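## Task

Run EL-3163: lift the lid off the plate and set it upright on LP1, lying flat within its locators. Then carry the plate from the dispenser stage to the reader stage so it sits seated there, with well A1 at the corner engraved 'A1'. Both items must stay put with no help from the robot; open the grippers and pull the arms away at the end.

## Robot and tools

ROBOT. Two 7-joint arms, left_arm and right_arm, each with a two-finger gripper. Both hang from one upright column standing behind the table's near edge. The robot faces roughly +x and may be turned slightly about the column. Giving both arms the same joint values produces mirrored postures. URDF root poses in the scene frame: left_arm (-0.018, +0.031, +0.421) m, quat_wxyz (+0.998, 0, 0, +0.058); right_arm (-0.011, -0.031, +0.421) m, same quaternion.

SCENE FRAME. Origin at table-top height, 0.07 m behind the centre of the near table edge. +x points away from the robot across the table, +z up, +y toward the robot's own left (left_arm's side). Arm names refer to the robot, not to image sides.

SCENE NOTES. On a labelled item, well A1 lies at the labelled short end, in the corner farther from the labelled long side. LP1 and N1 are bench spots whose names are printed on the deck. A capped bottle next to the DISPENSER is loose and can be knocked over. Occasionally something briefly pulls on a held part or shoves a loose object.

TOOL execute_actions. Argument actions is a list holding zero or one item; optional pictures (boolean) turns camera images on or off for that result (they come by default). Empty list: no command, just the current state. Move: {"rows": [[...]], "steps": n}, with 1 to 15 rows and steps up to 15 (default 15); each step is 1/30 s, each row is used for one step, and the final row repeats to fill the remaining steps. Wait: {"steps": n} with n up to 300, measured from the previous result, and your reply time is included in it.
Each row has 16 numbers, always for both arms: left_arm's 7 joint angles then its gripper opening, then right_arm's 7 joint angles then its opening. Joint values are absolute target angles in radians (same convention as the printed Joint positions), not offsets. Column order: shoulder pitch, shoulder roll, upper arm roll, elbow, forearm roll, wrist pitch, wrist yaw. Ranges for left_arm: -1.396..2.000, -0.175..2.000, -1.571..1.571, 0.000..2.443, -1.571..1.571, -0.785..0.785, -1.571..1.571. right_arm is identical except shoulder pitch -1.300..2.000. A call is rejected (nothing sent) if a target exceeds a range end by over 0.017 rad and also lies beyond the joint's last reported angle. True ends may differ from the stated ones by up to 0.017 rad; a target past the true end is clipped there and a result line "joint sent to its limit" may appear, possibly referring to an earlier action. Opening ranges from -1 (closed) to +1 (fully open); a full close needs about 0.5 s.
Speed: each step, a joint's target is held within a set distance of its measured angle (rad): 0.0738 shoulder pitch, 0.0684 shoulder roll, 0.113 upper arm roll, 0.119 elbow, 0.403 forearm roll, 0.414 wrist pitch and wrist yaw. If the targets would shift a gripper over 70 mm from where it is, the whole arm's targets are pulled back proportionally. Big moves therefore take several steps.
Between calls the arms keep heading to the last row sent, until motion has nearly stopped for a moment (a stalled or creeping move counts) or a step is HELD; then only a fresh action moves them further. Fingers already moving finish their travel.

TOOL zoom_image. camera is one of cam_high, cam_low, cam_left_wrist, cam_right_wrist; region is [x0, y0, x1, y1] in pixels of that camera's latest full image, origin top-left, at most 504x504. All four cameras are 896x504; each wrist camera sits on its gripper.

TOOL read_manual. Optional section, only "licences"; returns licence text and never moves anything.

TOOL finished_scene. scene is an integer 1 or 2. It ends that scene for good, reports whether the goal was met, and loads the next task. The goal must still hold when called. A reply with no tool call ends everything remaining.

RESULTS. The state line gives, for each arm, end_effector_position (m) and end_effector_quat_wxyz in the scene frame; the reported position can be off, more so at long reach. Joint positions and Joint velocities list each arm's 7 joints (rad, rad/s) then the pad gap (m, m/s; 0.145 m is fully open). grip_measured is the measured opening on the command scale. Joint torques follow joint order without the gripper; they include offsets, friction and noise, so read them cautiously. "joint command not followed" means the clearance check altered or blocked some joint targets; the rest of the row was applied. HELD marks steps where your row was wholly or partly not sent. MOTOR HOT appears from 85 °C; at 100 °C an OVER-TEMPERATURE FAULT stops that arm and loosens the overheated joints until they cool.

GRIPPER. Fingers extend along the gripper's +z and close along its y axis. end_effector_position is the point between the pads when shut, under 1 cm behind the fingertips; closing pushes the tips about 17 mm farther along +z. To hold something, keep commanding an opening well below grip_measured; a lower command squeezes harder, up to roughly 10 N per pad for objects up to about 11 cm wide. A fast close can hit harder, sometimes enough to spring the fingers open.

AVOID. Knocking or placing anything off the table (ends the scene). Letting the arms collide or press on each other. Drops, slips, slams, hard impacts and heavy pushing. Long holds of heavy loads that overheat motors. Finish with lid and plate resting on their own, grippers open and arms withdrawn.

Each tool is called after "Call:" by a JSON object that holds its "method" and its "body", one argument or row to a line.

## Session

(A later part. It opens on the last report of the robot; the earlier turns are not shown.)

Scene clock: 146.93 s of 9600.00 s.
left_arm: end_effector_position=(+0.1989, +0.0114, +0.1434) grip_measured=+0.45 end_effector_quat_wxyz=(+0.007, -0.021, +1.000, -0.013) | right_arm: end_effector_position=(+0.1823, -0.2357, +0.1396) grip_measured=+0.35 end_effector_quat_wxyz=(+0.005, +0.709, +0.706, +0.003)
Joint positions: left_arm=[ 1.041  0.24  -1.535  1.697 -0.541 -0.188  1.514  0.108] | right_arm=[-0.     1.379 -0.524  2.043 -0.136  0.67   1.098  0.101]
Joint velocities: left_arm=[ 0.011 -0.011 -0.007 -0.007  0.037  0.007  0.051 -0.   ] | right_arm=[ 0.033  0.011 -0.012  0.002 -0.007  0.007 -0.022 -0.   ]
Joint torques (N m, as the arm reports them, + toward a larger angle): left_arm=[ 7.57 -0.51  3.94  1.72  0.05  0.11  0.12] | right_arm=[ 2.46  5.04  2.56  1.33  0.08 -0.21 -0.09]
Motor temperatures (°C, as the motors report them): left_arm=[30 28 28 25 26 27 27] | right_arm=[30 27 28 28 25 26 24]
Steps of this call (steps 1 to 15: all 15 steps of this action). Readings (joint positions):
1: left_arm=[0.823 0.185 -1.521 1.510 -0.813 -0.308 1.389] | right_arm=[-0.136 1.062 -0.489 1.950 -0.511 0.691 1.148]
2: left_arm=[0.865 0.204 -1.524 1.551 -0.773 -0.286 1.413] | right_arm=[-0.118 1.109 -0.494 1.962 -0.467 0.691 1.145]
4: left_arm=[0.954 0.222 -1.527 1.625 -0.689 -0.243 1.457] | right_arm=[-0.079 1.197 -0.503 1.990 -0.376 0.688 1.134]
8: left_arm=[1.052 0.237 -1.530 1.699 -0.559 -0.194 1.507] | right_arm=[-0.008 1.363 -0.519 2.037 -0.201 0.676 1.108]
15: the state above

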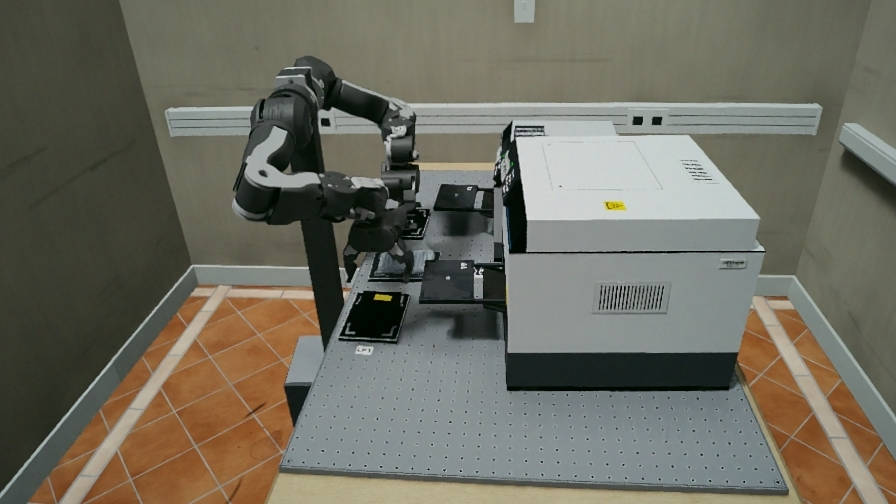

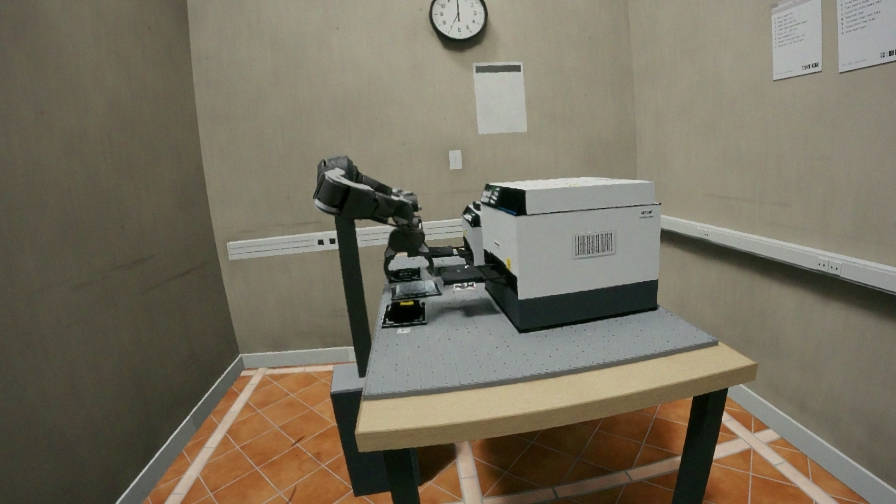

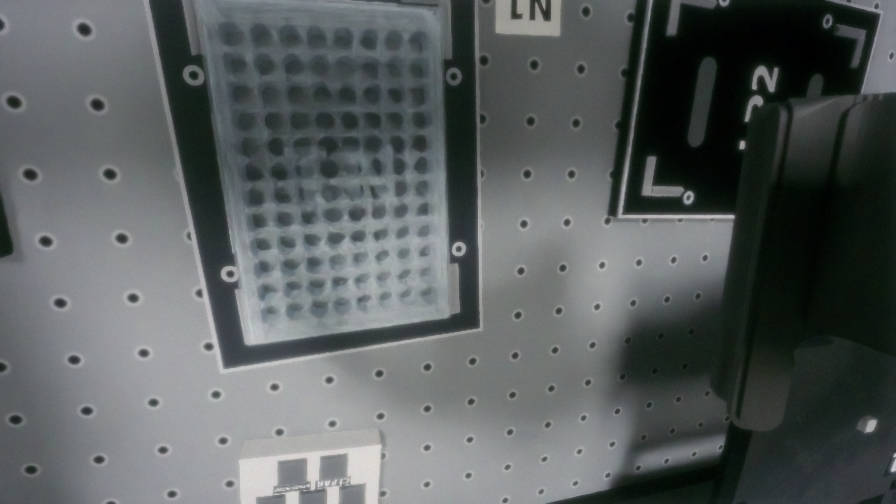

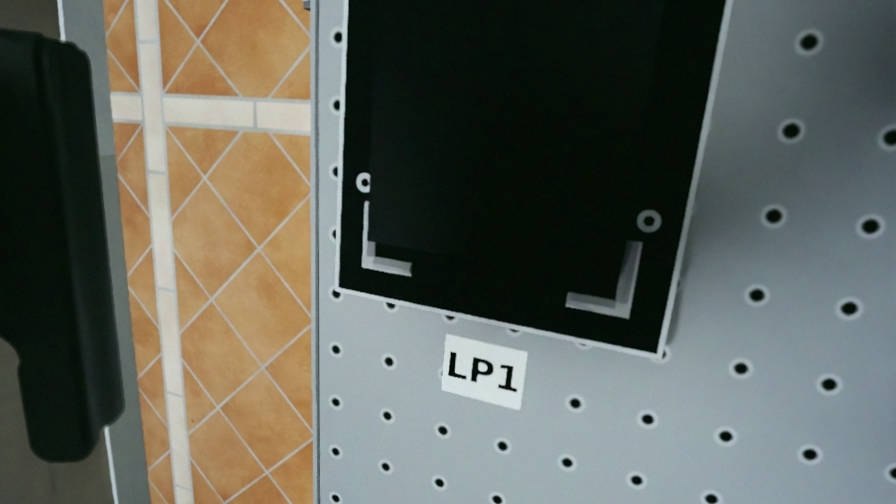

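Call:
{"method": "execute_actions", "body": {
  "actions": [
    {"rows":[[1.065,0.26,-1.538,1.72,-0.51,-0.17,1.52,0.45,-0.01,1.355,-0.523,2.04,-0.16,0.669,1.098,0.35],[1.1,0.29,-1.538,1.75,-0.48,-0.15,1.52,0.45,-0.028,1.315,-0.519,2.028,-0.2,0.673,1.104,0.35],[1.135,0.33,-1.535,1.78,-0.45,-0.13,1.52,0.45,-0.048,1.27,-0.514,2.014,-0.25,0.677,1.111,0.35],[1.17,0.37,-1.53,1.81,-0.42,-0.11,1.52,0.45,-0.068,1.222,-0.509,2.0,-0.3,0.681,1.119,0.35],[1.2,0.41,-1.525,1.84,-0.39,-0.09,1.52,0.45,-0.088,1.175,-0.503,1.987,-0.35,0.685,1.126,0.35],[1.23,0.45,-1.52,1.87,-0.36,-0.07,1.52,0.45,-0.108,1.128,-0.498,1.974,-0.4,0.689,1.134,0.35],[1.25,0.49,-1.515,1.89,-0.33,-0.05,1.52,0.45,-0.128,1.08,-0.493,1.96,-0.45,0.693,1.141,0.35],[1.27,0.53,-1.51,1.91,-0.3,-0.025,1.52,0.45,-0.148,1.033,-0.488,1.947,-0.497,0.697,1.149,0.35],[1.28,0.57,-1.505,1.93,-0.28,0,1.52,0.45,-0.167,0.987,-0.483,1.933,-0.545,0.7,1.156,0.35],[1.29,0.61,-1.5,1.94,-0.26,0.02,1.52,0.45,-0.185,0.945,-0.478,1.92,-0.588,0.704,1.163,0.35],[1.29,0.65,-1.495,1.95,-0.245,0.045,1.52,0.45,-0.2,0.906,-0.474,1.908,-0.625,0.7065,1.167,0.35],[1.29,0.69,-1.49,1.955,-0.23,0.065,1.52,0.45,-0.2,0.886,-0.477,1.88,-0.637,0.688,1.151,0.35],[1.29,0.73,-1.485,1.955,-0.22,0.09,1.52,0.45,-0.2,0.866,-0.48,1.853,-0.647,0.671,1.139,0.35],[1.29,0.77,-1.48,1.955,-0.205,0.11,1.52,0.45,-0.2,0.849,-0.482,1.83,-0.656,0.658,1.129,0.35],[1.29,0.81,-1.475,1.955,-0.19,0.13,1.51,0.45,-0.2,0.836,-0.484,1.811,-0.663,0.647,1.121,0.35]]}
  ],
  "pictures": false
}}

Call:
{"method": "execute_actions", "body": {
  "actions": [
    {"rows":[[1.29,0.85,-1.47,1.955,-0.18,0.155,1.51,0.45,-0.2,0.826,-0.485,1.797,-0.668,0.639,1.115,0.35],[1.29,0.89,-1.465,1.955,-0.165,0.175,1.51,0.45,-0.2,0.816,-0.486,1.783,-0.674,0.631,1.109,0.35],[1.29,0.93,-1.46,1.955,-0.155,0.2,1.51,0.45,-0.2,0.809,-0.487,1.773,-0.677,0.626,1.105,0.35],[1.29,0.97,-1.455,1.955,-0.14,0.22,1.5,0.45,-0.2,0.8055,-0.487,1.7686,-0.679,0.623,1.103,0.33],[1.29,1.01,-1.45,1.955,-0.13,0.24,1.5,0.45,-0.2,0.8055,-0.487,1.7686,-0.679,0.623,1.103,0.29],[1.29,1.05,-1.445,1.955,-0.115,0.265,1.5,0.45,-0.2,0.8055,-0.487,1.7686,-0.679,0.623,1.103,0.25],[1.29,1.09,-1.44,1.955,-0.105,0.285,1.5,0.45,-0.2,0.8055,-0.487,1.7686,-0.679,0.623,1.103,0.21],[1.29,1.13,-1.432,1.955,-0.09,0.31,1.49,0.45,-0.2,0.8055,-0.487,1.7686,-0.679,0.623,1.103,0.18],[1.29,1.17,-1.426,1.955,-0.08,0.33,1.49,0.45,-0.2,0.8055,-0.487,1.7686,-0.679,0.623,1.103,0.15],[1.29,1.21,-1.42,1.955,-0.065,0.355,1.49,0.45,-0.2,0.8055,-0.487,1.7686,-0.679,0.623,1.103,0.12],[1.29,1.25,-1.415,1.955,-0.055,0.375,1.48,0.45,-0.2,0.8055,-0.487,1.7686,-0.679,0.623,1.103,0.08],[1.29,1.285,-1.41,1.955,-0.045,0.395,1.48,0.45,-0.2,0.8055,-0.487,1.7686,-0.679,0.623,1.103,0.03],[1.29,1.31,-1.407,1.955,-0.035,0.41,1.48,0.45,-0.2,0.8055,-0.487,1.7686,-0.679,0.623,1.103,-0.05],[1.29,1.33,-1.405,1.955,-0.03,0.42,1.48,0.45,-0.2,0.8055,-0.487,1.7686,-0.679,0.623,1.103,-0.15]]}
  ],
  "pictures": false
}}

Call:
{"method": "execute_actions", "body": {
  "actions": [
    {"rows":[[1.29,1.33,-1.405,1.955,-0.03,0.42,1.48,0.45,-0.2,0.811,-0.489,1.768,-0.671,0.622,1.098,-0.15],[1.29,1.33,-1.405,1.955,-0.03,0.42,1.48,0.45,-0.2,0.816,-0.49,1.767,-0.664,0.621,1.093,-0.15],[1.29,1.33,-1.405,1.955,-0.03,0.42,1.48,0.45,-0.2,0.821,-0.492,1.766,-0.657,0.62,1.089,-0.15],[1.29,1.33,-1.405,1.955,-0.03,0.42,1.48,0.45,-0.2,0.826,-0.494,1.766,-0.65,0.619,1.084,-0.15],[1.29,1.33,-1.405,1.955,-0.03,0.42,1.48,0.45,-0.2,0.831,-0.495,1.765,-0.643,0.618,1.079,-0.15],[1.29,1.33,-1.405,1.955,-0.03,0.42,1.48,0.45,-0.2,0.836,-0.497,1.764,-0.636,0.617,1.074,-0.15],[1.29,1.33,-1.405,1.955,-0.03,0.42,1.48,0.45,-0.2,0.841,-0.498,1.763,-0.63,0.616,1.07,-0.15],[1.29,1.33,-1.405,1.955,-0.03,0.42,1.48,0.45,-0.2,0.847,-0.5,1.7627,-0.623,0.615,1.065,-0.15]]}
  ]
}}

Call:
{"method": "zoom_image", "body": {
  "camera": "cam_high",
  "region": [335,285,415,345]
}}

Scene clock: 158.27 s of 9600.00 s.
left_arm: end_effector_position=(+0.2092, +0.1397, +0.2087) grip_measured=+0.45 end_effector_quat_wxyz=(-0.000, -0.318, +0.948, -0.012) | right_arm: end_effector_position=(+0.1522, -0.1979, +0.0390) grip_measured=+0.35 end_effector_quat_wxyz=(-0.005, +0.730, +0.683, -0.006)
Joint positions: left_arm=[ 1.292  0.808 -1.48   1.955 -0.208  0.102  1.516  0.108] | right_arm=[-0.201  0.841 -0.481  1.811 -0.65   0.664  1.135  0.101]
Joint velocities: left_arm=[-0.077  1.044  0.149 -0.007  0.286  0.505 -0.007  0.   ] | right_arm=[-0.077 -0.297  0.007 -0.457 -0.403 -0.286 -0.3    0.   ]
Joint torques (N m, as the arm reports them, + toward a larger angle): left_arm=[ 7.29 -0.64  5.58  0.85  0.05  0.13 -0.23] | right_arm=[ 1.96  3.48  1.26  3.16  0.16 -0.19  0.01]
Motor temperatures (°C, as the motors report them): left_arm=[30 28 28 25 26 27 27] | right_arm=[30 28 28 28 25 26 24]
Steps of this call (steps 1 to 15: the robot went on to your last target; steps 16 to 90: nothing new was sent; then 7.83 s passed at rest; steps 91 to 105: all 15 steps of this action). Readings (joint positions):
91: left_arm=[1.051 0.250 -1.538 1.711 -0.528 -0.181 1.514] | right_arm=[-0.004 1.367 -0.521 2.041 -0.147 0.670 1.098]
92: left_arm=[1.082 0.277 -1.542 1.747 -0.504 -0.169 1.513] | right_arm=[-0.020 1.327 -0.513 2.031 -0.172 0.671 1.099]
94: left_arm=[1.173 0.366 -1.533 1.808 -0.451 -0.135 1.513] | right_arm=[-0.068 1.220 -0.510 2.002 -0.249 0.675 1.106]
98: left_arm=[1.269 0.526 -1.513 1.909 -0.337 -0.055 1.518] | right_arm=[-0.145 1.035 -0.489 1.949 -0.441 0.690 1.133]
105: the state above

Scene clock: 158.77 s of 9600.00 s.
left_arm: end_effector_position=(+0.1788, +0.2659, +0.2268) grip_measured=+0.45 end_effector_quat_wxyz=(-0.013, -0.677, +0.736, -0.004) | right_arm: end_effector_position=(+0.1538, -0.1959, +0.0295) grip_measured=+0.12 end_effector_quat_wxyz=(-0.001, +0.724, +0.689, +0.000)
Joint positions: left_arm=[ 1.292  1.341 -1.408  1.953 -0.039  0.408  1.487  0.108] | right_arm=[-0.201  0.804 -0.486  1.769 -0.678  0.626  1.108  0.084]
Joint velocities: left_arm=[-0.033 -0.033 -0.007  0.012  0.066  0.154  0.037  0.   ] | right_arm=[-0.033 -0.011  0.007 -0.012 -0.007 -0.007  0.037 -0.   ]
Joint torques (N m, as the arm reports them, + toward a larger angle): left_arm=[ 5.2  -0.13  5.47  0.95  0.25  0.1  -0.24] | right_arm=[ 2.01  3.66  1.69  2.31  0.07 -0.15 -0.09]
Motor temperatures (°C, as the motors report them): left_arm=[30 28 28 25 26 27 27] | right_arm=[30 28 28 28 25 26 24]
Steps of this call (steps 1 to 15: all 15 steps of this action). Readings (joint positions):
1: left_arm=[1.292 0.849 -1.474 1.955 -0.195 0.125 1.514] | right_arm=[-0.201 0.828 -0.481 1.798 -0.659 0.654 1.128]
2: left_arm=[1.292 0.889 -1.469 1.955 -0.182 0.146 1.513] | right_arm=[-0.201 0.817 -0.482 1.788 -0.665 0.645 1.122]
4: left_arm=[1.292 0.969 -1.460 1.955 -0.157 0.191 1.509] | right_arm=[-0.201 0.804 -0.486 1.770 -0.673 0.632 1.113]
8: left_arm=[1.292 1.129 -1.438 1.955 -0.107 0.279 1.500] | right_arm=[-0.201 0.804 -0.486 1.769 -0.677 0.627 1.109]
15: the state above

Scene clock: 159.27 s of 9600.00 s.
left_arm: end_effector_position=(+0.1797, +0.2614, +0.2266) grip_measured=+0.45 end_effector_quat_wxyz=(-0.016, -0.675, +0.738, -0.007) | right_arm: end_effector_position=(+0.1540, -0.2033, +0.0299) grip_measured=+0.12 end_effector_quat_wxyz=(-0.000, +0.724, +0.690, +0.000)
Joint positions: left_arm=[ 1.292  1.329 -1.408  1.956 -0.032  0.417  1.486  0.108] | right_arm=[-0.201  0.846 -0.498  1.765 -0.625  0.618  1.071  0.084]
Joint velocities: left_arm=[ 0.033  0.033 -0.002 -0.002 -0.066  0.022 -0.022 -0.   ] | right_arm=[ 0.011 -0.033 -0.007  0.007 -0.022  0.007 -0.066 -0.   ]
Joint torques (N m, as the arm reports them, + toward a larger angle): left_arm=[ 5.23  1.97  5.45  0.38  0.11  0.1  -0.19] | right_arm=[ 1.69  3.96  1.46  1.78  0.09 -0.18 -0.11]
Motor temperatures (°C, as the motors report them): left_arm=[30 28 28 25 26 27 27] | right_arm=[30 28 28 28 25 26 24]
Steps of this call (steps 1 to 15: all 15 steps of this action). Readings (joint positions):
1: left_arm=[1.292 1.335 -1.408 1.953 -0.036 0.413 1.487] | right_arm=[-0.201 0.806 -0.486 1.769 -0.675 0.625 1.106]
2: left_arm=[1.292 1.329 -1.408 1.954 -0.034 0.415 1.486] | right_arm=[-0.201 0.811 -0.487 1.769 -0.670 0.624 1.103]
4: left_arm=[1.292 1.329 -1.408 1.956 -0.032 0.416 1.486] | right_arm=[-0.201 0.824 -0.491 1.768 -0.659 0.623 1.095]
8: left_arm=[1.292 1.329 -1.408 1.956 -0.032 0.417 1.486] | right_arm=[-0.201 0.843 -0.497 1.765 -0.632 0.619 1.076]
15: the state above

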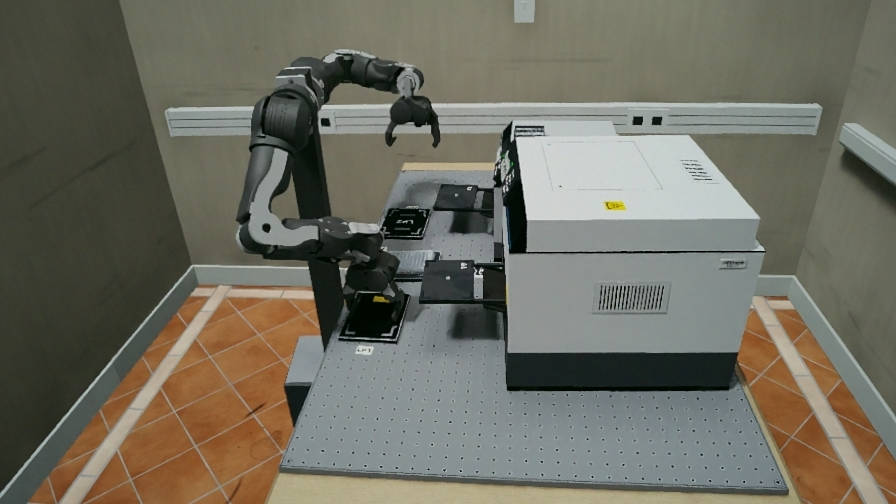

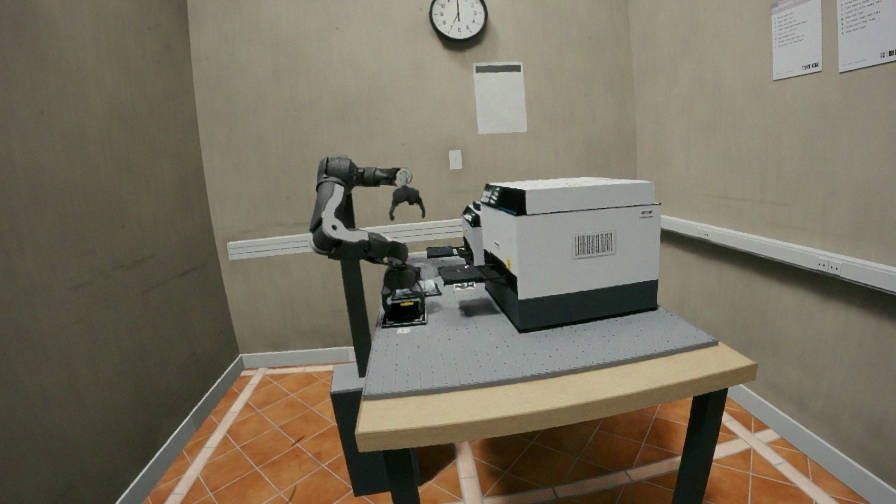

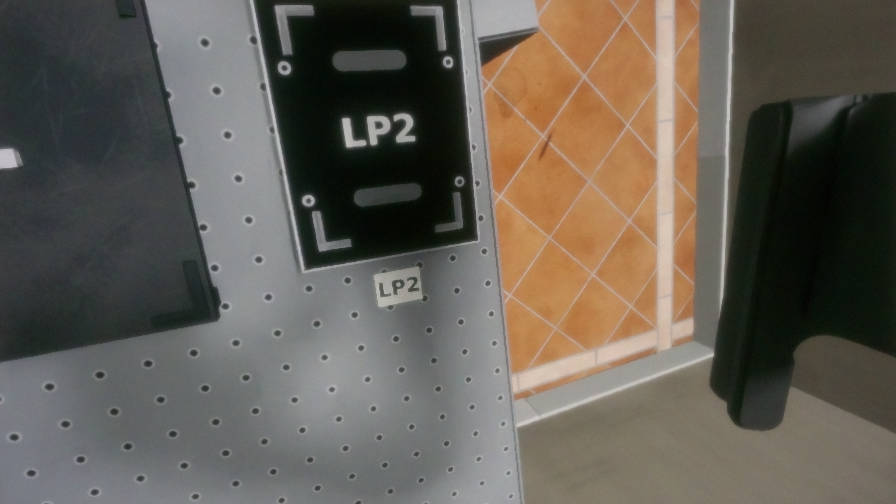

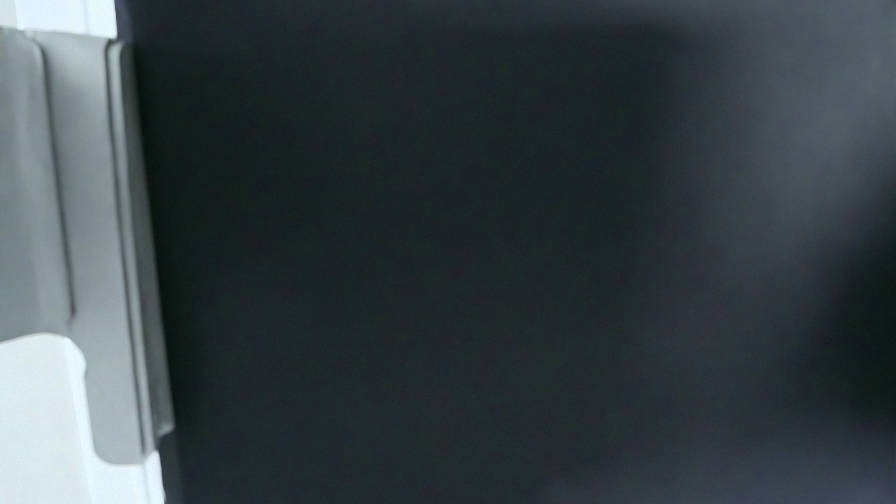

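Region (335, 285, 415, 345) of cam_high's 896x504 image, scaled by 6.300, with more detail than that image has; it fills the top 378 rows of this view, and the rest is white.

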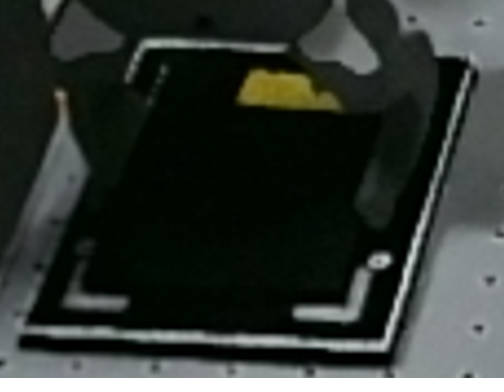

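Release, rise, and head toward M (whose view shows the lid's +y end).

Call:
{"method": "execute_actions", "body": {
  "actions": [
    {"rows":[[1.29,1.33,-1.405,1.955,-0.03,0.42,1.48,0.45,-0.2,0.847,-0.5,1.7627,-0.623,0.615,1.065,0],[1.29,1.33,-1.405,1.955,-0.03,0.42,1.48,0.45,-0.2,0.847,-0.5,1.7627,-0.623,0.615,1.065,0.07],[1.29,1.33,-1.405,1.955,-0.03,0.42,1.48,0.45,-0.2,0.847,-0.5,1.7627,-0.623,0.615,1.065,0.11],[1.29,1.33,-1.405,1.955,-0.03,0.42,1.48,0.45,-0.2,0.847,-0.5,1.7627,-0.623,0.615,1.065,0.14],[1.29,1.33,-1.405,1.955,-0.03,0.42,1.48,0.45,-0.2,0.847,-0.5,1.7627,-0.623,0.615,1.065,0.18],[1.29,1.33,-1.405,1.955,-0.03,0.42,1.48,0.45,-0.2,0.847,-0.5,1.7627,-0.623,0.615,1.065,0.24],[1.29,1.33,-1.405,1.955,-0.03,0.42,1.48,0.45,-0.2,0.847,-0.5,1.7627,-0.623,0.618,1.07,0.3],[1.29,1.33,-1.405,1.955,-0.03,0.42,1.48,0.45,-0.2,0.855,-0.497,1.78,-0.623,0.63,1.085,0.35],[1.29,1.33,-1.405,1.955,-0.03,0.42,1.48,0.45,-0.2,0.866,-0.492,1.81,-0.623,0.648,1.105,0.4],[1.29,1.33,-1.405,1.955,-0.03,0.42,1.48,0.45,-0.2,0.88,-0.486,1.845,-0.624,0.67,1.13,0.4],[1.29,1.33,-1.405,1.955,-0.03,0.42,1.48,0.45,-0.195,0.893,-0.485,1.88,-0.627,0.685,1.155,0.4],[1.29,1.33,-1.405,1.955,-0.03,0.42,1.48,0.45,-0.17,0.899,-0.506,1.91,-0.643,0.686,1.186,0.4],[1.29,1.33,-1.405,1.955,-0.03,0.42,1.48,0.45,-0.13,0.89,-0.55,1.92,-0.667,0.656,1.215,0.4],[1.29,1.33,-1.405,1.955,-0.03,0.42,1.48,0.45,-0.08,0.878,-0.606,1.929,-0.695,0.62,1.249,0.4],[1.29,1.33,-1.405,1.955,-0.03,0.42,1.48,0.45,-0.028,0.866,-0.665,1.938,-0.724,0.581,1.283,0.4]]}
  ],
  "pictures": false
}}

Call:
{"method": "execute_actions", "body": {
  "actions": [
    {"rows":[[1.29,1.33,-1.405,1.955,-0.03,0.42,1.48,0.45,0.025,0.854,-0.723,1.947,-0.751,0.543,1.315,0.4],[1.29,1.33,-1.405,1.955,-0.03,0.42,1.48,0.45,0.078,0.842,-0.781,1.956,-0.778,0.504,1.345,0.4],[1.29,1.33,-1.405,1.955,-0.03,0.42,1.48,0.45,0.13,0.83,-0.839,1.965,-0.802,0.465,1.372,0.4],[1.29,1.33,-1.405,1.955,-0.03,0.42,1.48,0.45,0.183,0.818,-0.898,1.974,-0.826,0.426,1.397,0.4],[1.29,1.33,-1.405,1.955,-0.03,0.42,1.48,0.45,0.235,0.805,-0.955,1.981,-0.847,0.387,1.42,0.4],[1.29,1.33,-1.405,1.955,-0.03,0.42,1.48,0.45,0.288,0.785,-1.012,1.982,-0.865,0.346,1.44,0.4],[1.29,1.33,-1.405,1.955,-0.03,0.42,1.48,0.45,0.34,0.752,-1.067,1.965,-0.873,0.3,1.452,0.4],[1.29,1.33,-1.405,1.955,-0.03,0.42,1.48,0.45,0.385,0.715,-1.112,1.938,-0.871,0.255,1.457,0.4],[1.29,1.33,-1.405,1.955,-0.03,0.42,1.48,0.45,0.42,0.684,-1.147,1.913,-0.867,0.22,1.458,0.4],[1.29,1.33,-1.405,1.955,-0.03,0.42,1.48,0.45,0.445,0.662,-1.171,1.895,-0.863,0.195,1.458,0.4]]}
  ]
}}

Call:
{"method": "zoom_image", "body": {
  "camera": "cam_high",
  "region": [335,285,415,345]
}}

Scene clock: 167.27 s of 9600.00 s.
left_arm: end_effector_position=(+0.1796, +0.2613, +0.2266) grip_measured=+0.45 end_effector_quat_wxyz=(-0.017, -0.675, +0.738, -0.007) | right_arm: end_effector_position=(+0.1633, -0.1582, +0.0661) grip_measured=+0.40 end_effector_quat_wxyz=(-0.011, +0.642, +0.766, +0.021)
Joint positions: left_arm=[ 1.292  1.329 -1.408  1.956 -0.031  0.417  1.486  0.108] | right_arm=[-0.025  0.868 -0.657  1.93  -0.697  0.62   1.235  0.105]
Joint velocities: left_arm=[-0.055  0.055 -0.007  0.012  0.022 -0.022 -0.022  0.   ] | right_arm=[ 1.044 -0.604 -1.38   0.33  -0.491 -0.769  0.711 -0.   ]
Joint torques (N m, as the arm reports them, + toward a larger angle): left_arm=[ 5.22  2.02  5.49  0.36  0.11  0.1  -0.19] | right_arm=[-1.04  4.2   3.66  2.97 -0.03 -0.08  0.32]
Motor temperatures (°C, as the motors report them): left_arm=[30 28 28 25 26 27 27] | right_arm=[30 28 28 28 25 26 24]
Steps of this call (steps 1 to 15: the robot went on to your last target; steps 16 to 90: nothing new was sent; then 4.50 s passed at rest; steps 91 to 105: all 15 steps of this action). Readings (joint positions):
91: left_arm=[1.292 1.329 -1.408 1.956 -0.031 0.417 1.486] | right_arm=[-0.201 0.846 -0.498 1.765 -0.625 0.618 1.071]
92: left_arm=[1.292 1.329 -1.408 1.956 -0.031 0.417 1.486] | right_arm=[-0.201 0.846 -0.498 1.765 -0.625 0.618 1.071]
94: left_arm=[1.292 1.329 -1.408 1.956 -0.031 0.417 1.486] | right_arm=[-0.201 0.846 -0.498 1.765 -0.625 0.618 1.071]
98: left_arm=[1.292 1.329 -1.408 1.956 -0.031 0.417 1.486] | right_arm=[-0.201 0.849 -0.498 1.771 -0.624 0.622 1.074]
105: the state above

Scene clock: 167.77 s of 9600.00 s.
left_arm: end_effector_position=(+0.1796, +0.2613, +0.2266) grip_measured=+0.45 end_effector_quat_wxyz=(-0.017, -0.675, +0.738, -0.007) | right_arm: end_effector_position=(+0.1682, -0.0750, +0.0793) grip_measured=+0.40 end_effector_quat_wxyz=(-0.009, +0.279, +0.960, +0.008)
Joint positions: left_arm=[ 1.292  1.329 -1.408  1.956 -0.031  0.417  1.486  0.108] | right_arm=[ 0.445  0.664 -1.171  1.895 -0.863  0.2    1.453  0.105]
Joint velocities: left_arm=[ 0.011 -0.033 -0.022  0.012  0.022  0.095 -0.022  0.   ] | right_arm=[-0.055 -0.033 -0.007  0.007  0.037 -0.081  0.007  0.   ]
Joint torques (N m, as the arm reports them, + toward a larger angle): left_arm=[ 5.29  2.    5.49  0.37  0.1   0.09 -0.19] | right_arm=[ 3.34  0.75  2.05  2.22  0.02 -0.14  0.14]
Motor temperatures (°C, as the motors report them): left_arm=[30 28 28 25 26 27 27] | right_arm=[30 28 28 28 25 26 24]
Steps of this call (steps 1 to 15: all 15 steps of this action). Readings (joint positions):
1: left_arm=[1.292 1.329 -1.408 1.956 -0.031 0.417 1.486] | right_arm=[0.022 0.852 -0.720 1.942 -0.720 0.586 1.269]
2: left_arm=[1.292 1.329 -1.408 1.956 -0.031 0.417 1.486] | right_arm=[0.072 0.840 -0.780 1.952 -0.744 0.550 1.302]
4: left_arm=[1.292 1.329 -1.408 1.956 -0.031 0.417 1.486] | right_arm=[0.183 0.819 -0.893 1.969 -0.794 0.475 1.359]
8: left_arm=[1.292 1.329 -1.408 1.956 -0.031 0.417 1.486] | right_arm=[0.383 0.717 -1.108 1.946 -0.861 0.310 1.439]
15: the state above

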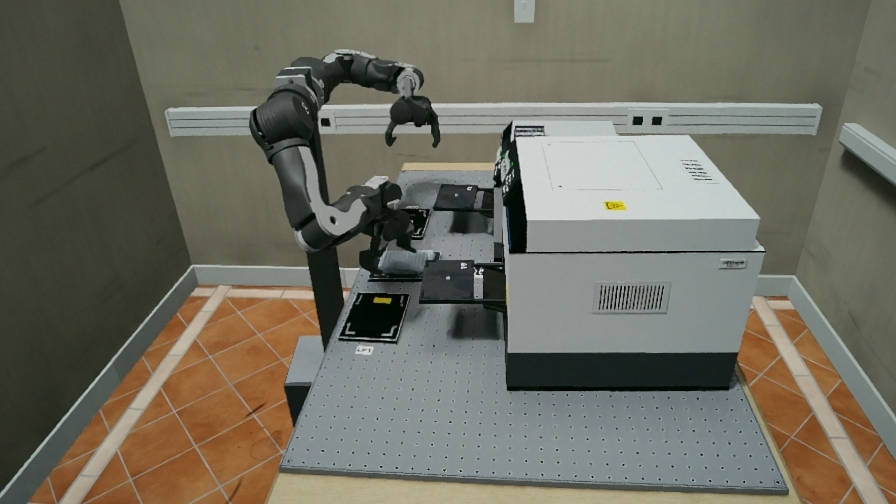

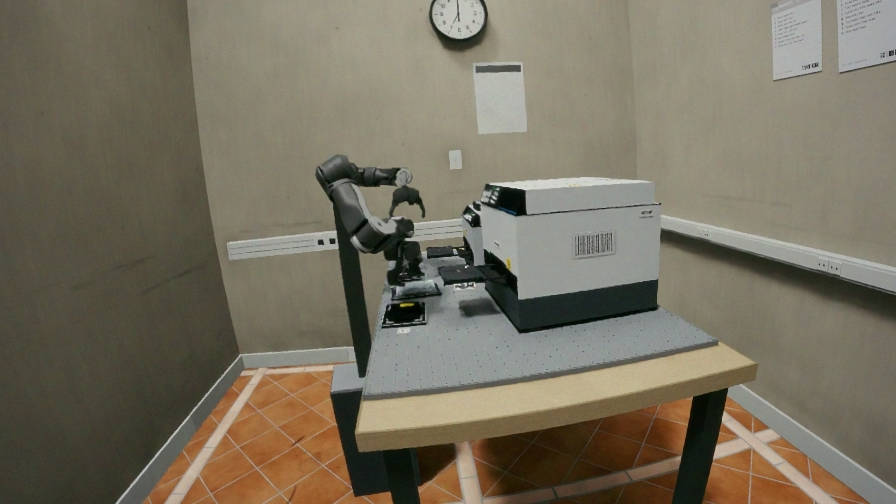

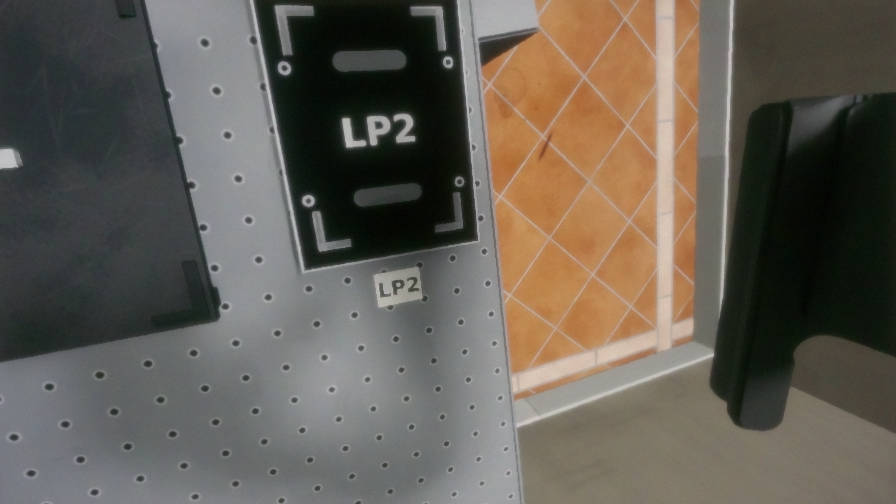

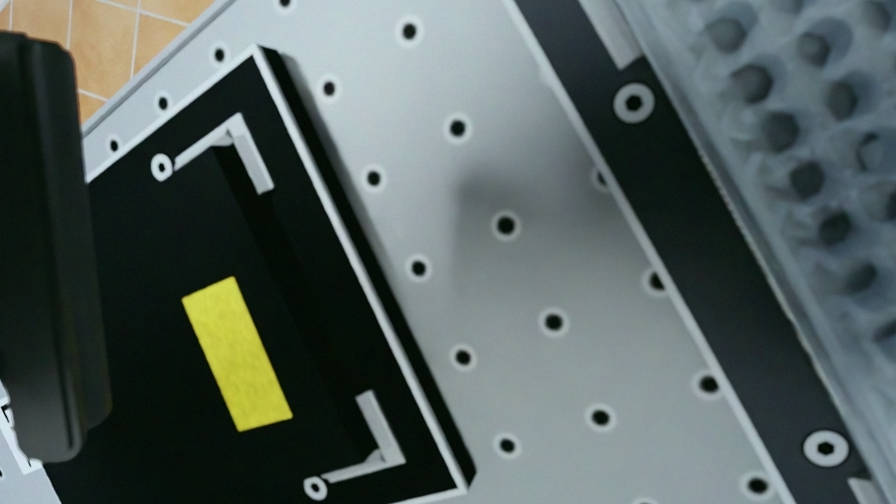

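Region (335, 285, 415, 345) of cam_high's 896x504 image, scaled by 6.300, with more detail than that image has; it fills the top 378 rows of this view, and the rest is white.

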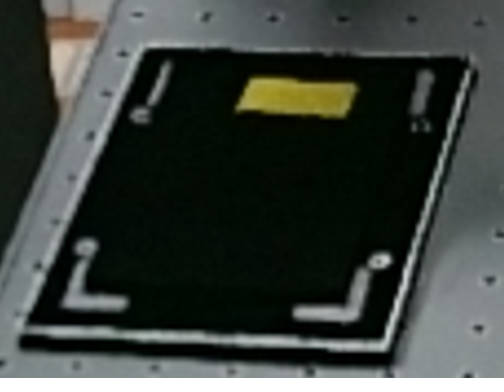

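Call:
{"method": "execute_actions", "body": {
  "actions": [
    {"rows":[[1.29,1.33,-1.405,1.955,-0.03,0.42,1.48,0.45,0.48,0.632,-1.205,1.87,-0.855,0.16,1.456,0.4],[1.29,1.33,-1.405,1.955,-0.03,0.42,1.48,0.45,0.515,0.6,-1.24,1.845,-0.848,0.125,1.454,0.4],[1.29,1.33,-1.405,1.955,-0.03,0.42,1.48,0.45,0.55,0.57,-1.275,1.82,-0.84,0.09,1.452,0.4],[1.29,1.33,-1.405,1.955,-0.03,0.42,1.48,0.45,0.585,0.54,-1.31,1.795,-0.83,0.055,1.447,0.4],[1.29,1.33,-1.405,1.955,-0.03,0.42,1.48,0.45,0.62,0.51,-1.344,1.77,-0.82,0.02,1.441,0.4],[1.29,1.33,-1.405,1.955,-0.03,0.42,1.48,0.45,0.655,0.478,-1.378,1.744,-0.81,-0.015,1.436,0.4],[1.29,1.33,-1.405,1.955,-0.03,0.42,1.48,0.45,0.69,0.447,-1.413,1.718,-0.801,-0.05,1.43,0.4],[1.29,1.33,-1.405,1.955,-0.03,0.42,1.48,0.45,0.725,0.415,-1.45,1.69,-0.79,-0.087,1.423,0.4],[1.29,1.33,-1.405,1.955,-0.03,0.42,1.48,0.45,0.765,0.38,-1.487,1.663,-0.78,-0.125,1.416,0.4],[1.29,1.33,-1.405,1.955,-0.03,0.42,1.48,0.45,0.8,0.35,-1.522,1.637,-0.77,-0.16,1.41,0.4]],"steps":15}
  ],
  "pictures": false
}}

Call:
{"method": "execute_actions", "body": {
  "actions": [
    {"steps":10}
  ]
}}

Scene clock: 177.33 s of 9600.00 s.
left_arm: end_effector_position=(+0.1796, +0.2613, +0.2266) grip_measured=+0.45 end_effector_quat_wxyz=(-0.017, -0.675, +0.738, -0.007) | right_arm: end_effector_position=(+0.1891, -0.0018, +0.0779) grip_measured=+0.40 end_effector_quat_wxyz=(+0.003, -0.014, +1.000, -0.005)
Joint positions: left_arm=[ 1.292  1.329 -1.408  1.956 -0.031  0.417  1.486  0.108] | right_arm=[ 0.799  0.356 -1.521  1.636 -0.772 -0.156  1.412  0.105]
Joint velocities: left_arm=[ 0.011 -0.011  0.007 -0.012 -0.051  0.051  0.022 -0.   ] | right_arm=[-0.011 -0.077 -0.002  0.002 -0.066 -0.007 -0.007  0.   ]
Joint torques (N m, as the arm reports them, + toward a larger angle): left_arm=[ 5.15  2.    5.5   0.36  0.1   0.1  -0.19] | right_arm=[ 5.46 -1.95  2.42  2.06  0.04 -0.13 -0.02]
Motor temperatures (°C, as the motors report them): left_arm=[29 28 28 25 26 27 27] | right_arm=[30 28 28 28 25 26 24]
Steps of this call (steps 1 to 15: the robot went on to your last target; steps 16 to 90: nothing new was sent; then 6.07 s passed at rest; steps 91 to 105: all 15 steps of this action). Readings (joint positions):
91: left_arm=[1.292 1.329 -1.408 1.956 -0.031 0.417 1.486] | right_arm=[0.470 0.649 -1.199 1.878 -0.859 0.183 1.456]
92: left_arm=[1.292 1.329 -1.408 1.956 -0.031 0.417 1.486] | right_arm=[0.508 0.614 -1.238 1.845 -0.856 0.158 1.457]
94: left_arm=[1.292 1.329 -1.408 1.956 -0.031 0.417 1.486] | right_arm=[0.585 0.534 -1.305 1.801 -0.842 0.097 1.453]
98: left_arm=[1.292 1.329 -1.408 1.956 -0.031 0.417 1.486] | right_arm=[0.721 0.420 -1.446 1.693 -0.804 -0.041 1.436]
105: the state above

Scene clock: 177.67 s of 9600.00 s.
left_arm: end_effector_position=(+0.1796, +0.2613, +0.2266) grip_measured=+0.45 end_effector_quat_wxyz=(-0.017, -0.675, +0.738, -0.007) | right_arm: end_effector_position=(+0.1879, +0.0007, +0.0785) grip_measured=+0.40 end_effector_quat_wxyz=(+0.002, -0.017, +1.000, -0.002)
Joint positions: left_arm=[ 1.292  1.329 -1.408  1.956 -0.031  0.417  1.486  0.108] | right_arm=[ 0.799  0.349 -1.521  1.636 -0.771 -0.157  1.412  0.105]
Joint velocities: left_arm=[ 0.011  0.033  0.012 -0.002  0.022 -0.037 -0.022 -0.   ] | right_arm=[-0.077 -0.011 -0.012  0.012  0.007  0.022 -0.022  0.   ]
Joint torques (N m, as the arm reports them, + toward a larger angle): left_arm=[ 5.19  1.91  5.49  0.36  0.11  0.09 -0.18] | right_arm=[ 5.38 -0.5   2.51  2.09  0.05 -0.13 -0.05]
Motor temperatures (°C, as the motors report them): left_arm=[29 28 28 25 26 27 27] | right_arm=[30 28 28 28 25 26 24]
Steps of this call (steps 1 to 10: the robot went on to your last target). Readings (joint positions):
1: left_arm=[1.292 1.329 -1.408 1.956 -0.031 0.417 1.486] | right_arm=[0.799 0.353 -1.521 1.636 -0.772 -0.156 1.412]
2: left_arm=[1.292 1.329 -1.408 1.956 -0.031 0.417 1.486] | right_arm=[0.799 0.350 -1.521 1.636 -0.772 -0.157 1.412]
4: left_arm=[1.292 1.329 -1.408 1.956 -0.031 0.417 1.486] | right_arm=[0.799 0.349 -1.521 1.636 -0.771 -0.157 1.412]
8: left_arm=[1.292 1.329 -1.408 1.956 -0.031 0.417 1.486] | right_arm=[0.799 0.349 -1.521 1.636 -0.771 -0.157 1.412]
10: the state above

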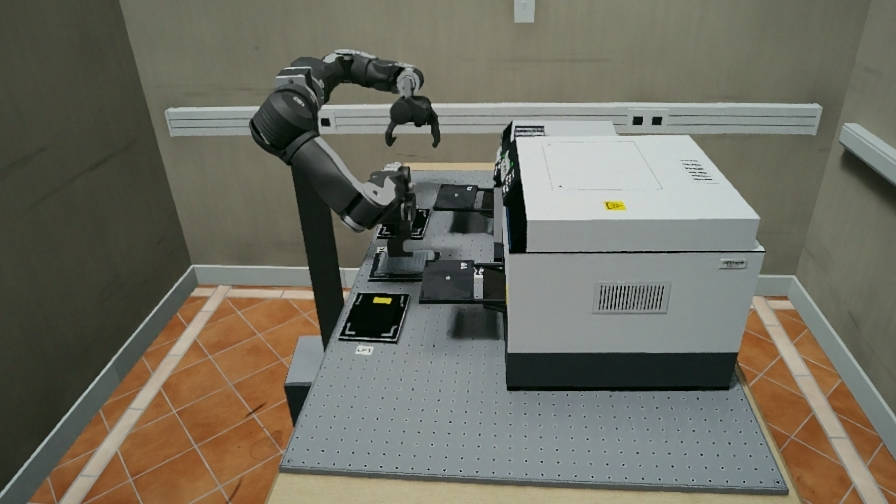

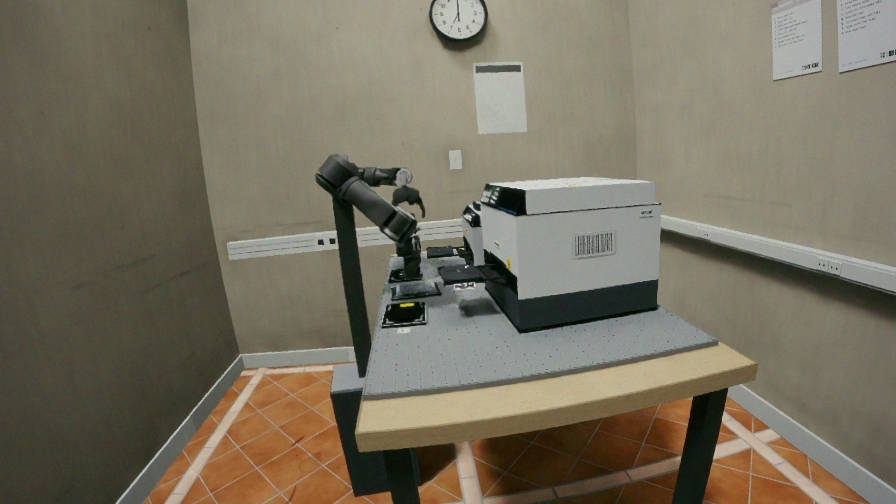

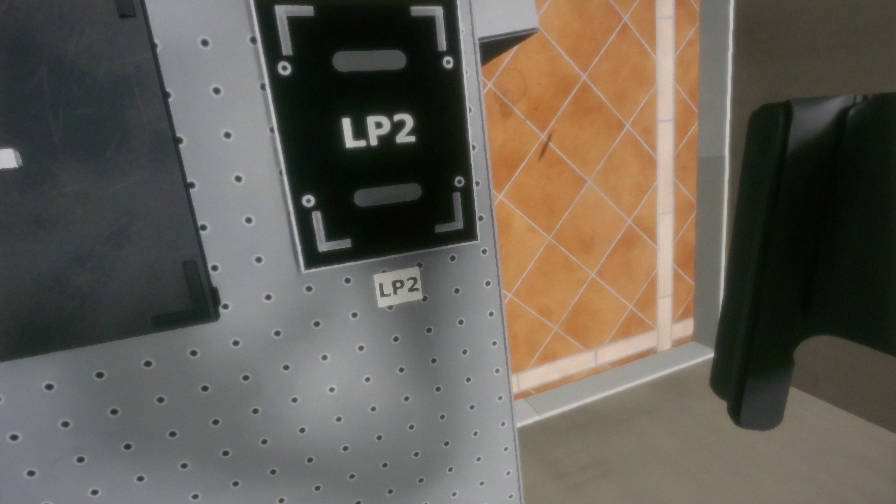

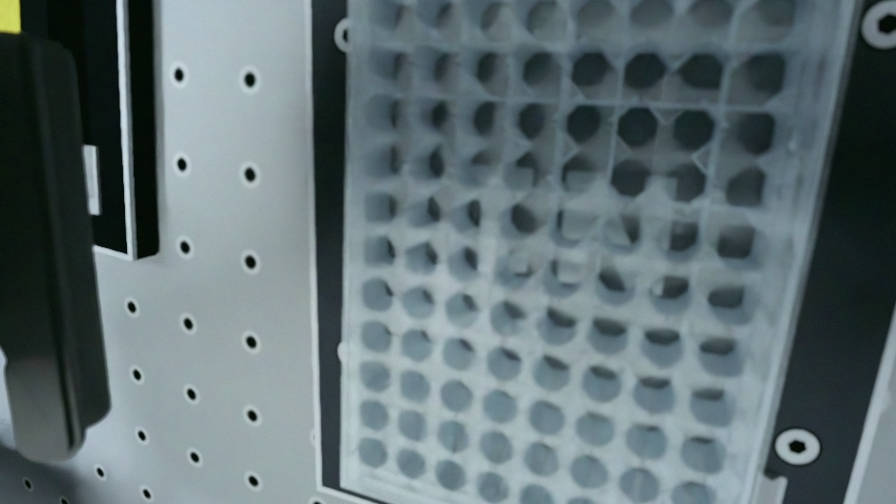

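Call:
{"method": "execute_actions", "body": {
  "actions": [
    {"rows":[[1.29,1.33,-1.405,1.955,-0.03,0.42,1.48,0.45,0.786,0.343,-1.521,1.614,-0.786,-0.167,1.395,0.4],[1.29,1.33,-1.405,1.955,-0.03,0.42,1.48,0.45,0.772,0.336,-1.52,1.591,-0.802,-0.174,1.381,0.4],[1.29,1.33,-1.405,1.955,-0.03,0.42,1.48,0.45,0.758,0.329,-1.519,1.568,-0.818,-0.181,1.367,0.4],[1.29,1.33,-1.405,1.955,-0.03,0.42,1.48,0.45,0.745,0.322,-1.518,1.545,-0.833,-0.188,1.353,0.4],[1.29,1.33,-1.405,1.955,-0.03,0.42,1.48,0.45,0.734,0.316,-1.517,1.525,-0.846,-0.195,1.34,0.4],[1.29,1.33,-1.405,1.955,-0.03,0.42,1.48,0.45,0.724,0.31,-1.516,1.505,-0.859,-0.201,1.326,0.4],[1.29,1.33,-1.405,1.955,-0.03,0.42,1.48,0.45,0.713,0.304,-1.515,1.485,-0.872,-0.208,1.313,0.4],[1.29,1.33,-1.405,1.955,-0.03,0.42,1.48,0.45,0.703,0.298,-1.514,1.464,-0.885,-0.214,1.3,0.4],[1.29,1.33,-1.405,1.955,-0.03,0.42,1.48,0.45,0.695,0.293,-1.514,1.447,-0.897,-0.221,1.286,0.4],[1.29,1.33,-1.405,1.955,-0.03,0.42,1.48,0.45,0.687,0.288,-1.513,1.43,-0.909,-0.228,1.273,0.4],[1.29,1.33,-1.405,1.955,-0.03,0.42,1.48,0.45,0.679,0.284,-1.513,1.414,-0.92,-0.234,1.26,0.4]],"steps":15}
  ],
  "pictures": false
}}

Call:
{"method": "execute_actions", "body": {
  "actions": [
    {"steps":8}
  ]
}}

Scene clock: 181.80 s of 9600.00 s.
left_arm: end_effector_position=(+0.1796, +0.2613, +0.2266) grip_measured=+0.45 end_effector_quat_wxyz=(-0.017, -0.675, +0.738, -0.007) | right_arm: end_effector_position=(+0.1882, +0.0007, +0.0276) grip_measured=+0.40 end_effector_quat_wxyz=(+0.002, -0.013, +1.000, -0.005)
Joint positions: left_arm=[ 1.292  1.329 -1.408  1.956 -0.031  0.417  1.486  0.108] | right_arm=[ 0.676  0.285 -1.516  1.412 -0.917 -0.23   1.267  0.105]
Joint velocities: left_arm=[-0.055  0.011  0.007 -0.007 -0.007 -0.037  0.051 -0.   ] | right_arm=[-0.055 -0.055  0.022 -0.002 -0.022 -0.037 -0.037 -0.   ]
Joint torques (N m, as the arm reports them, + toward a larger angle): left_arm=[ 5.18  2.01  5.49  0.37  0.1   0.1  -0.19] | right_arm=[ 5.67 -1.54  2.88  2.34  0.04 -0.18 -0.13]
Motor temperatures (°C, as the motors report them): left_arm=[29 28 29 25 26 27 27] | right_arm=[30 28 28 28 25 26 24]
Steps of this call (steps 1 to 15: the robot went on to your last target; steps 16 to 90: nothing new was sent; then 0.63 s passed at rest; steps 91 to 105: all 15 steps of this action). Readings (joint positions):
91: left_arm=[1.292 1.329 -1.408 1.956 -0.031 0.417 1.486] | right_arm=[0.794 0.345 -1.520 1.624 -0.776 -0.160 1.407]
92: left_arm=[1.292 1.329 -1.408 1.956 -0.031 0.417 1.486] | right_arm=[0.780 0.336 -1.518 1.597 -0.788 -0.165 1.398]
94: left_arm=[1.292 1.329 -1.408 1.956 -0.031 0.417 1.486] | right_arm=[0.743 0.324 -1.518 1.549 -0.815 -0.177 1.373]
98: left_arm=[1.292 1.329 -1.408 1.956 -0.031 0.417 1.486] | right_arm=[0.707 0.299 -1.516 1.469 -0.869 -0.203 1.321]
105: the state above

Scene clock: 182.07 s of 9600.00 s.
left_arm: end_effector_position=(+0.1796, +0.2613, +0.2266) grip_measured=+0.45 end_effector_quat_wxyz=(-0.017, -0.675, +0.738, -0.007) | right_arm: end_effector_position=(+0.1883, +0.0008, +0.0276) grip_measured=+0.40 end_effector_quat_wxyz=(+0.002, -0.013, +1.000, -0.005)
Joint positions: left_arm=[ 1.292  1.329 -1.408  1.956 -0.031  0.417  1.486  0.108] | right_arm=[ 0.676  0.285 -1.516  1.412 -0.918 -0.231  1.266  0.105]
Joint velocities: left_arm=[-0.033 -0.011 -0.012  0.007  0.007  0.007 -0.066  0.   ] | right_arm=[-0.033 -0.011 -0.002 -0.002  0.066 -0.081 -0.007  0.   ]
Joint torques (N m, as the arm reports them, + toward a larger angle): left_arm=[ 5.18  2.01  5.49  0.39  0.1   0.09 -0.18] | right_arm=[ 5.46 -1.37  2.9   2.41 -0.02 -0.18 -0.1 ]
Motor temperatures (°C, as the motors report them): left_arm=[29 28 29 25 26 27 27] | right_arm=[30 28 28 28 25 26 24]
Steps of this call (steps 1 to 8: the robot went on to your last target). Readings (joint positions):
1: left_arm=[1.292 1.329 -1.408 1.956 -0.031 0.417 1.486] | right_arm=[0.676 0.285 -1.516 1.412 -0.918 -0.231 1.266]
2: left_arm=[1.292 1.329 -1.408 1.956 -0.031 0.417 1.486] | right_arm=[0.676 0.285 -1.516 1.412 -0.918 -0.231 1.266]
4: left_arm=[1.292 1.329 -1.408 1.956 -0.031 0.417 1.486] | right_arm=[0.676 0.285 -1.516 1.412 -0.918 -0.231 1.266]
8: the state above

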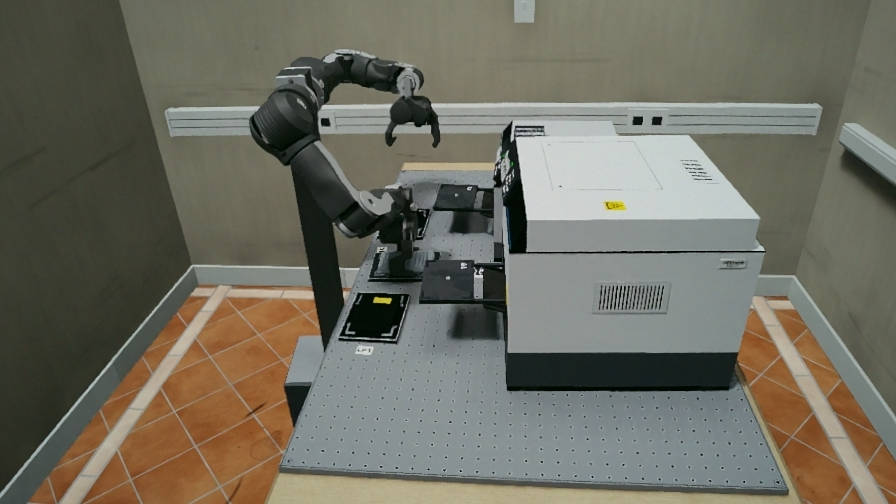

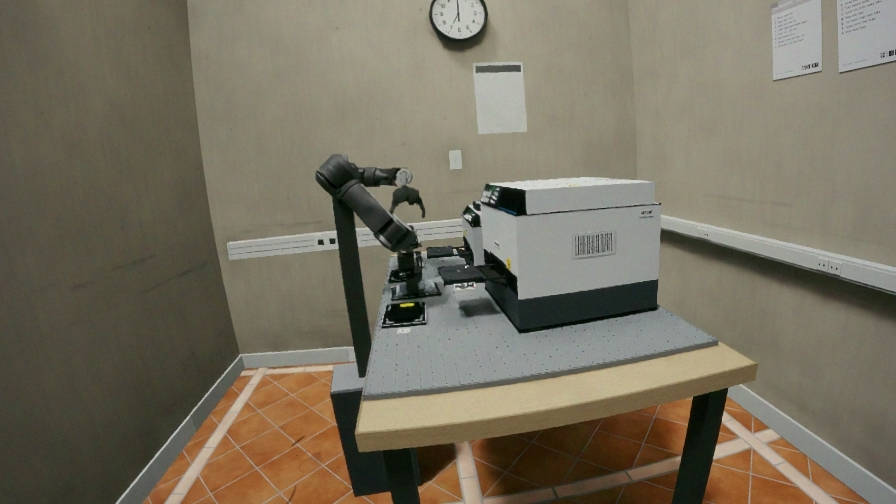

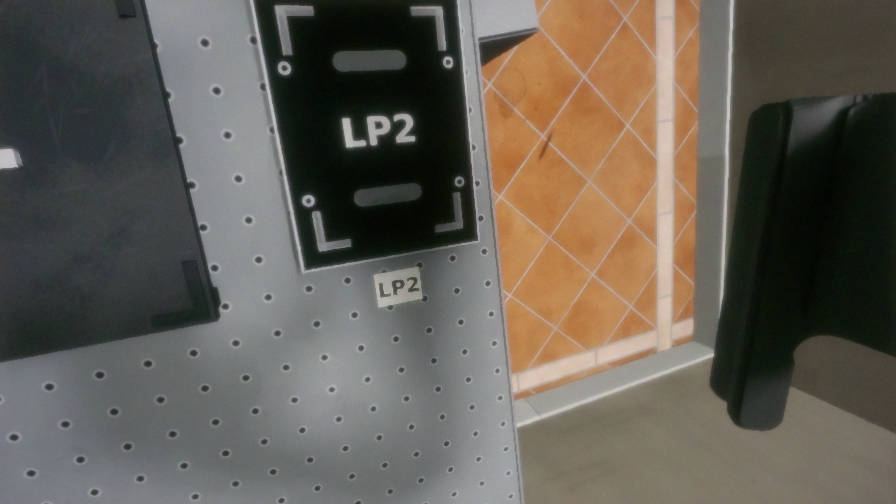

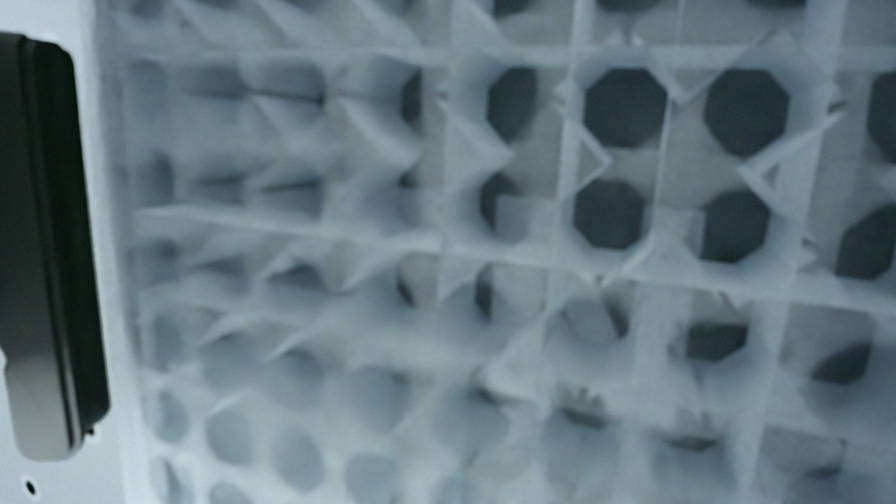

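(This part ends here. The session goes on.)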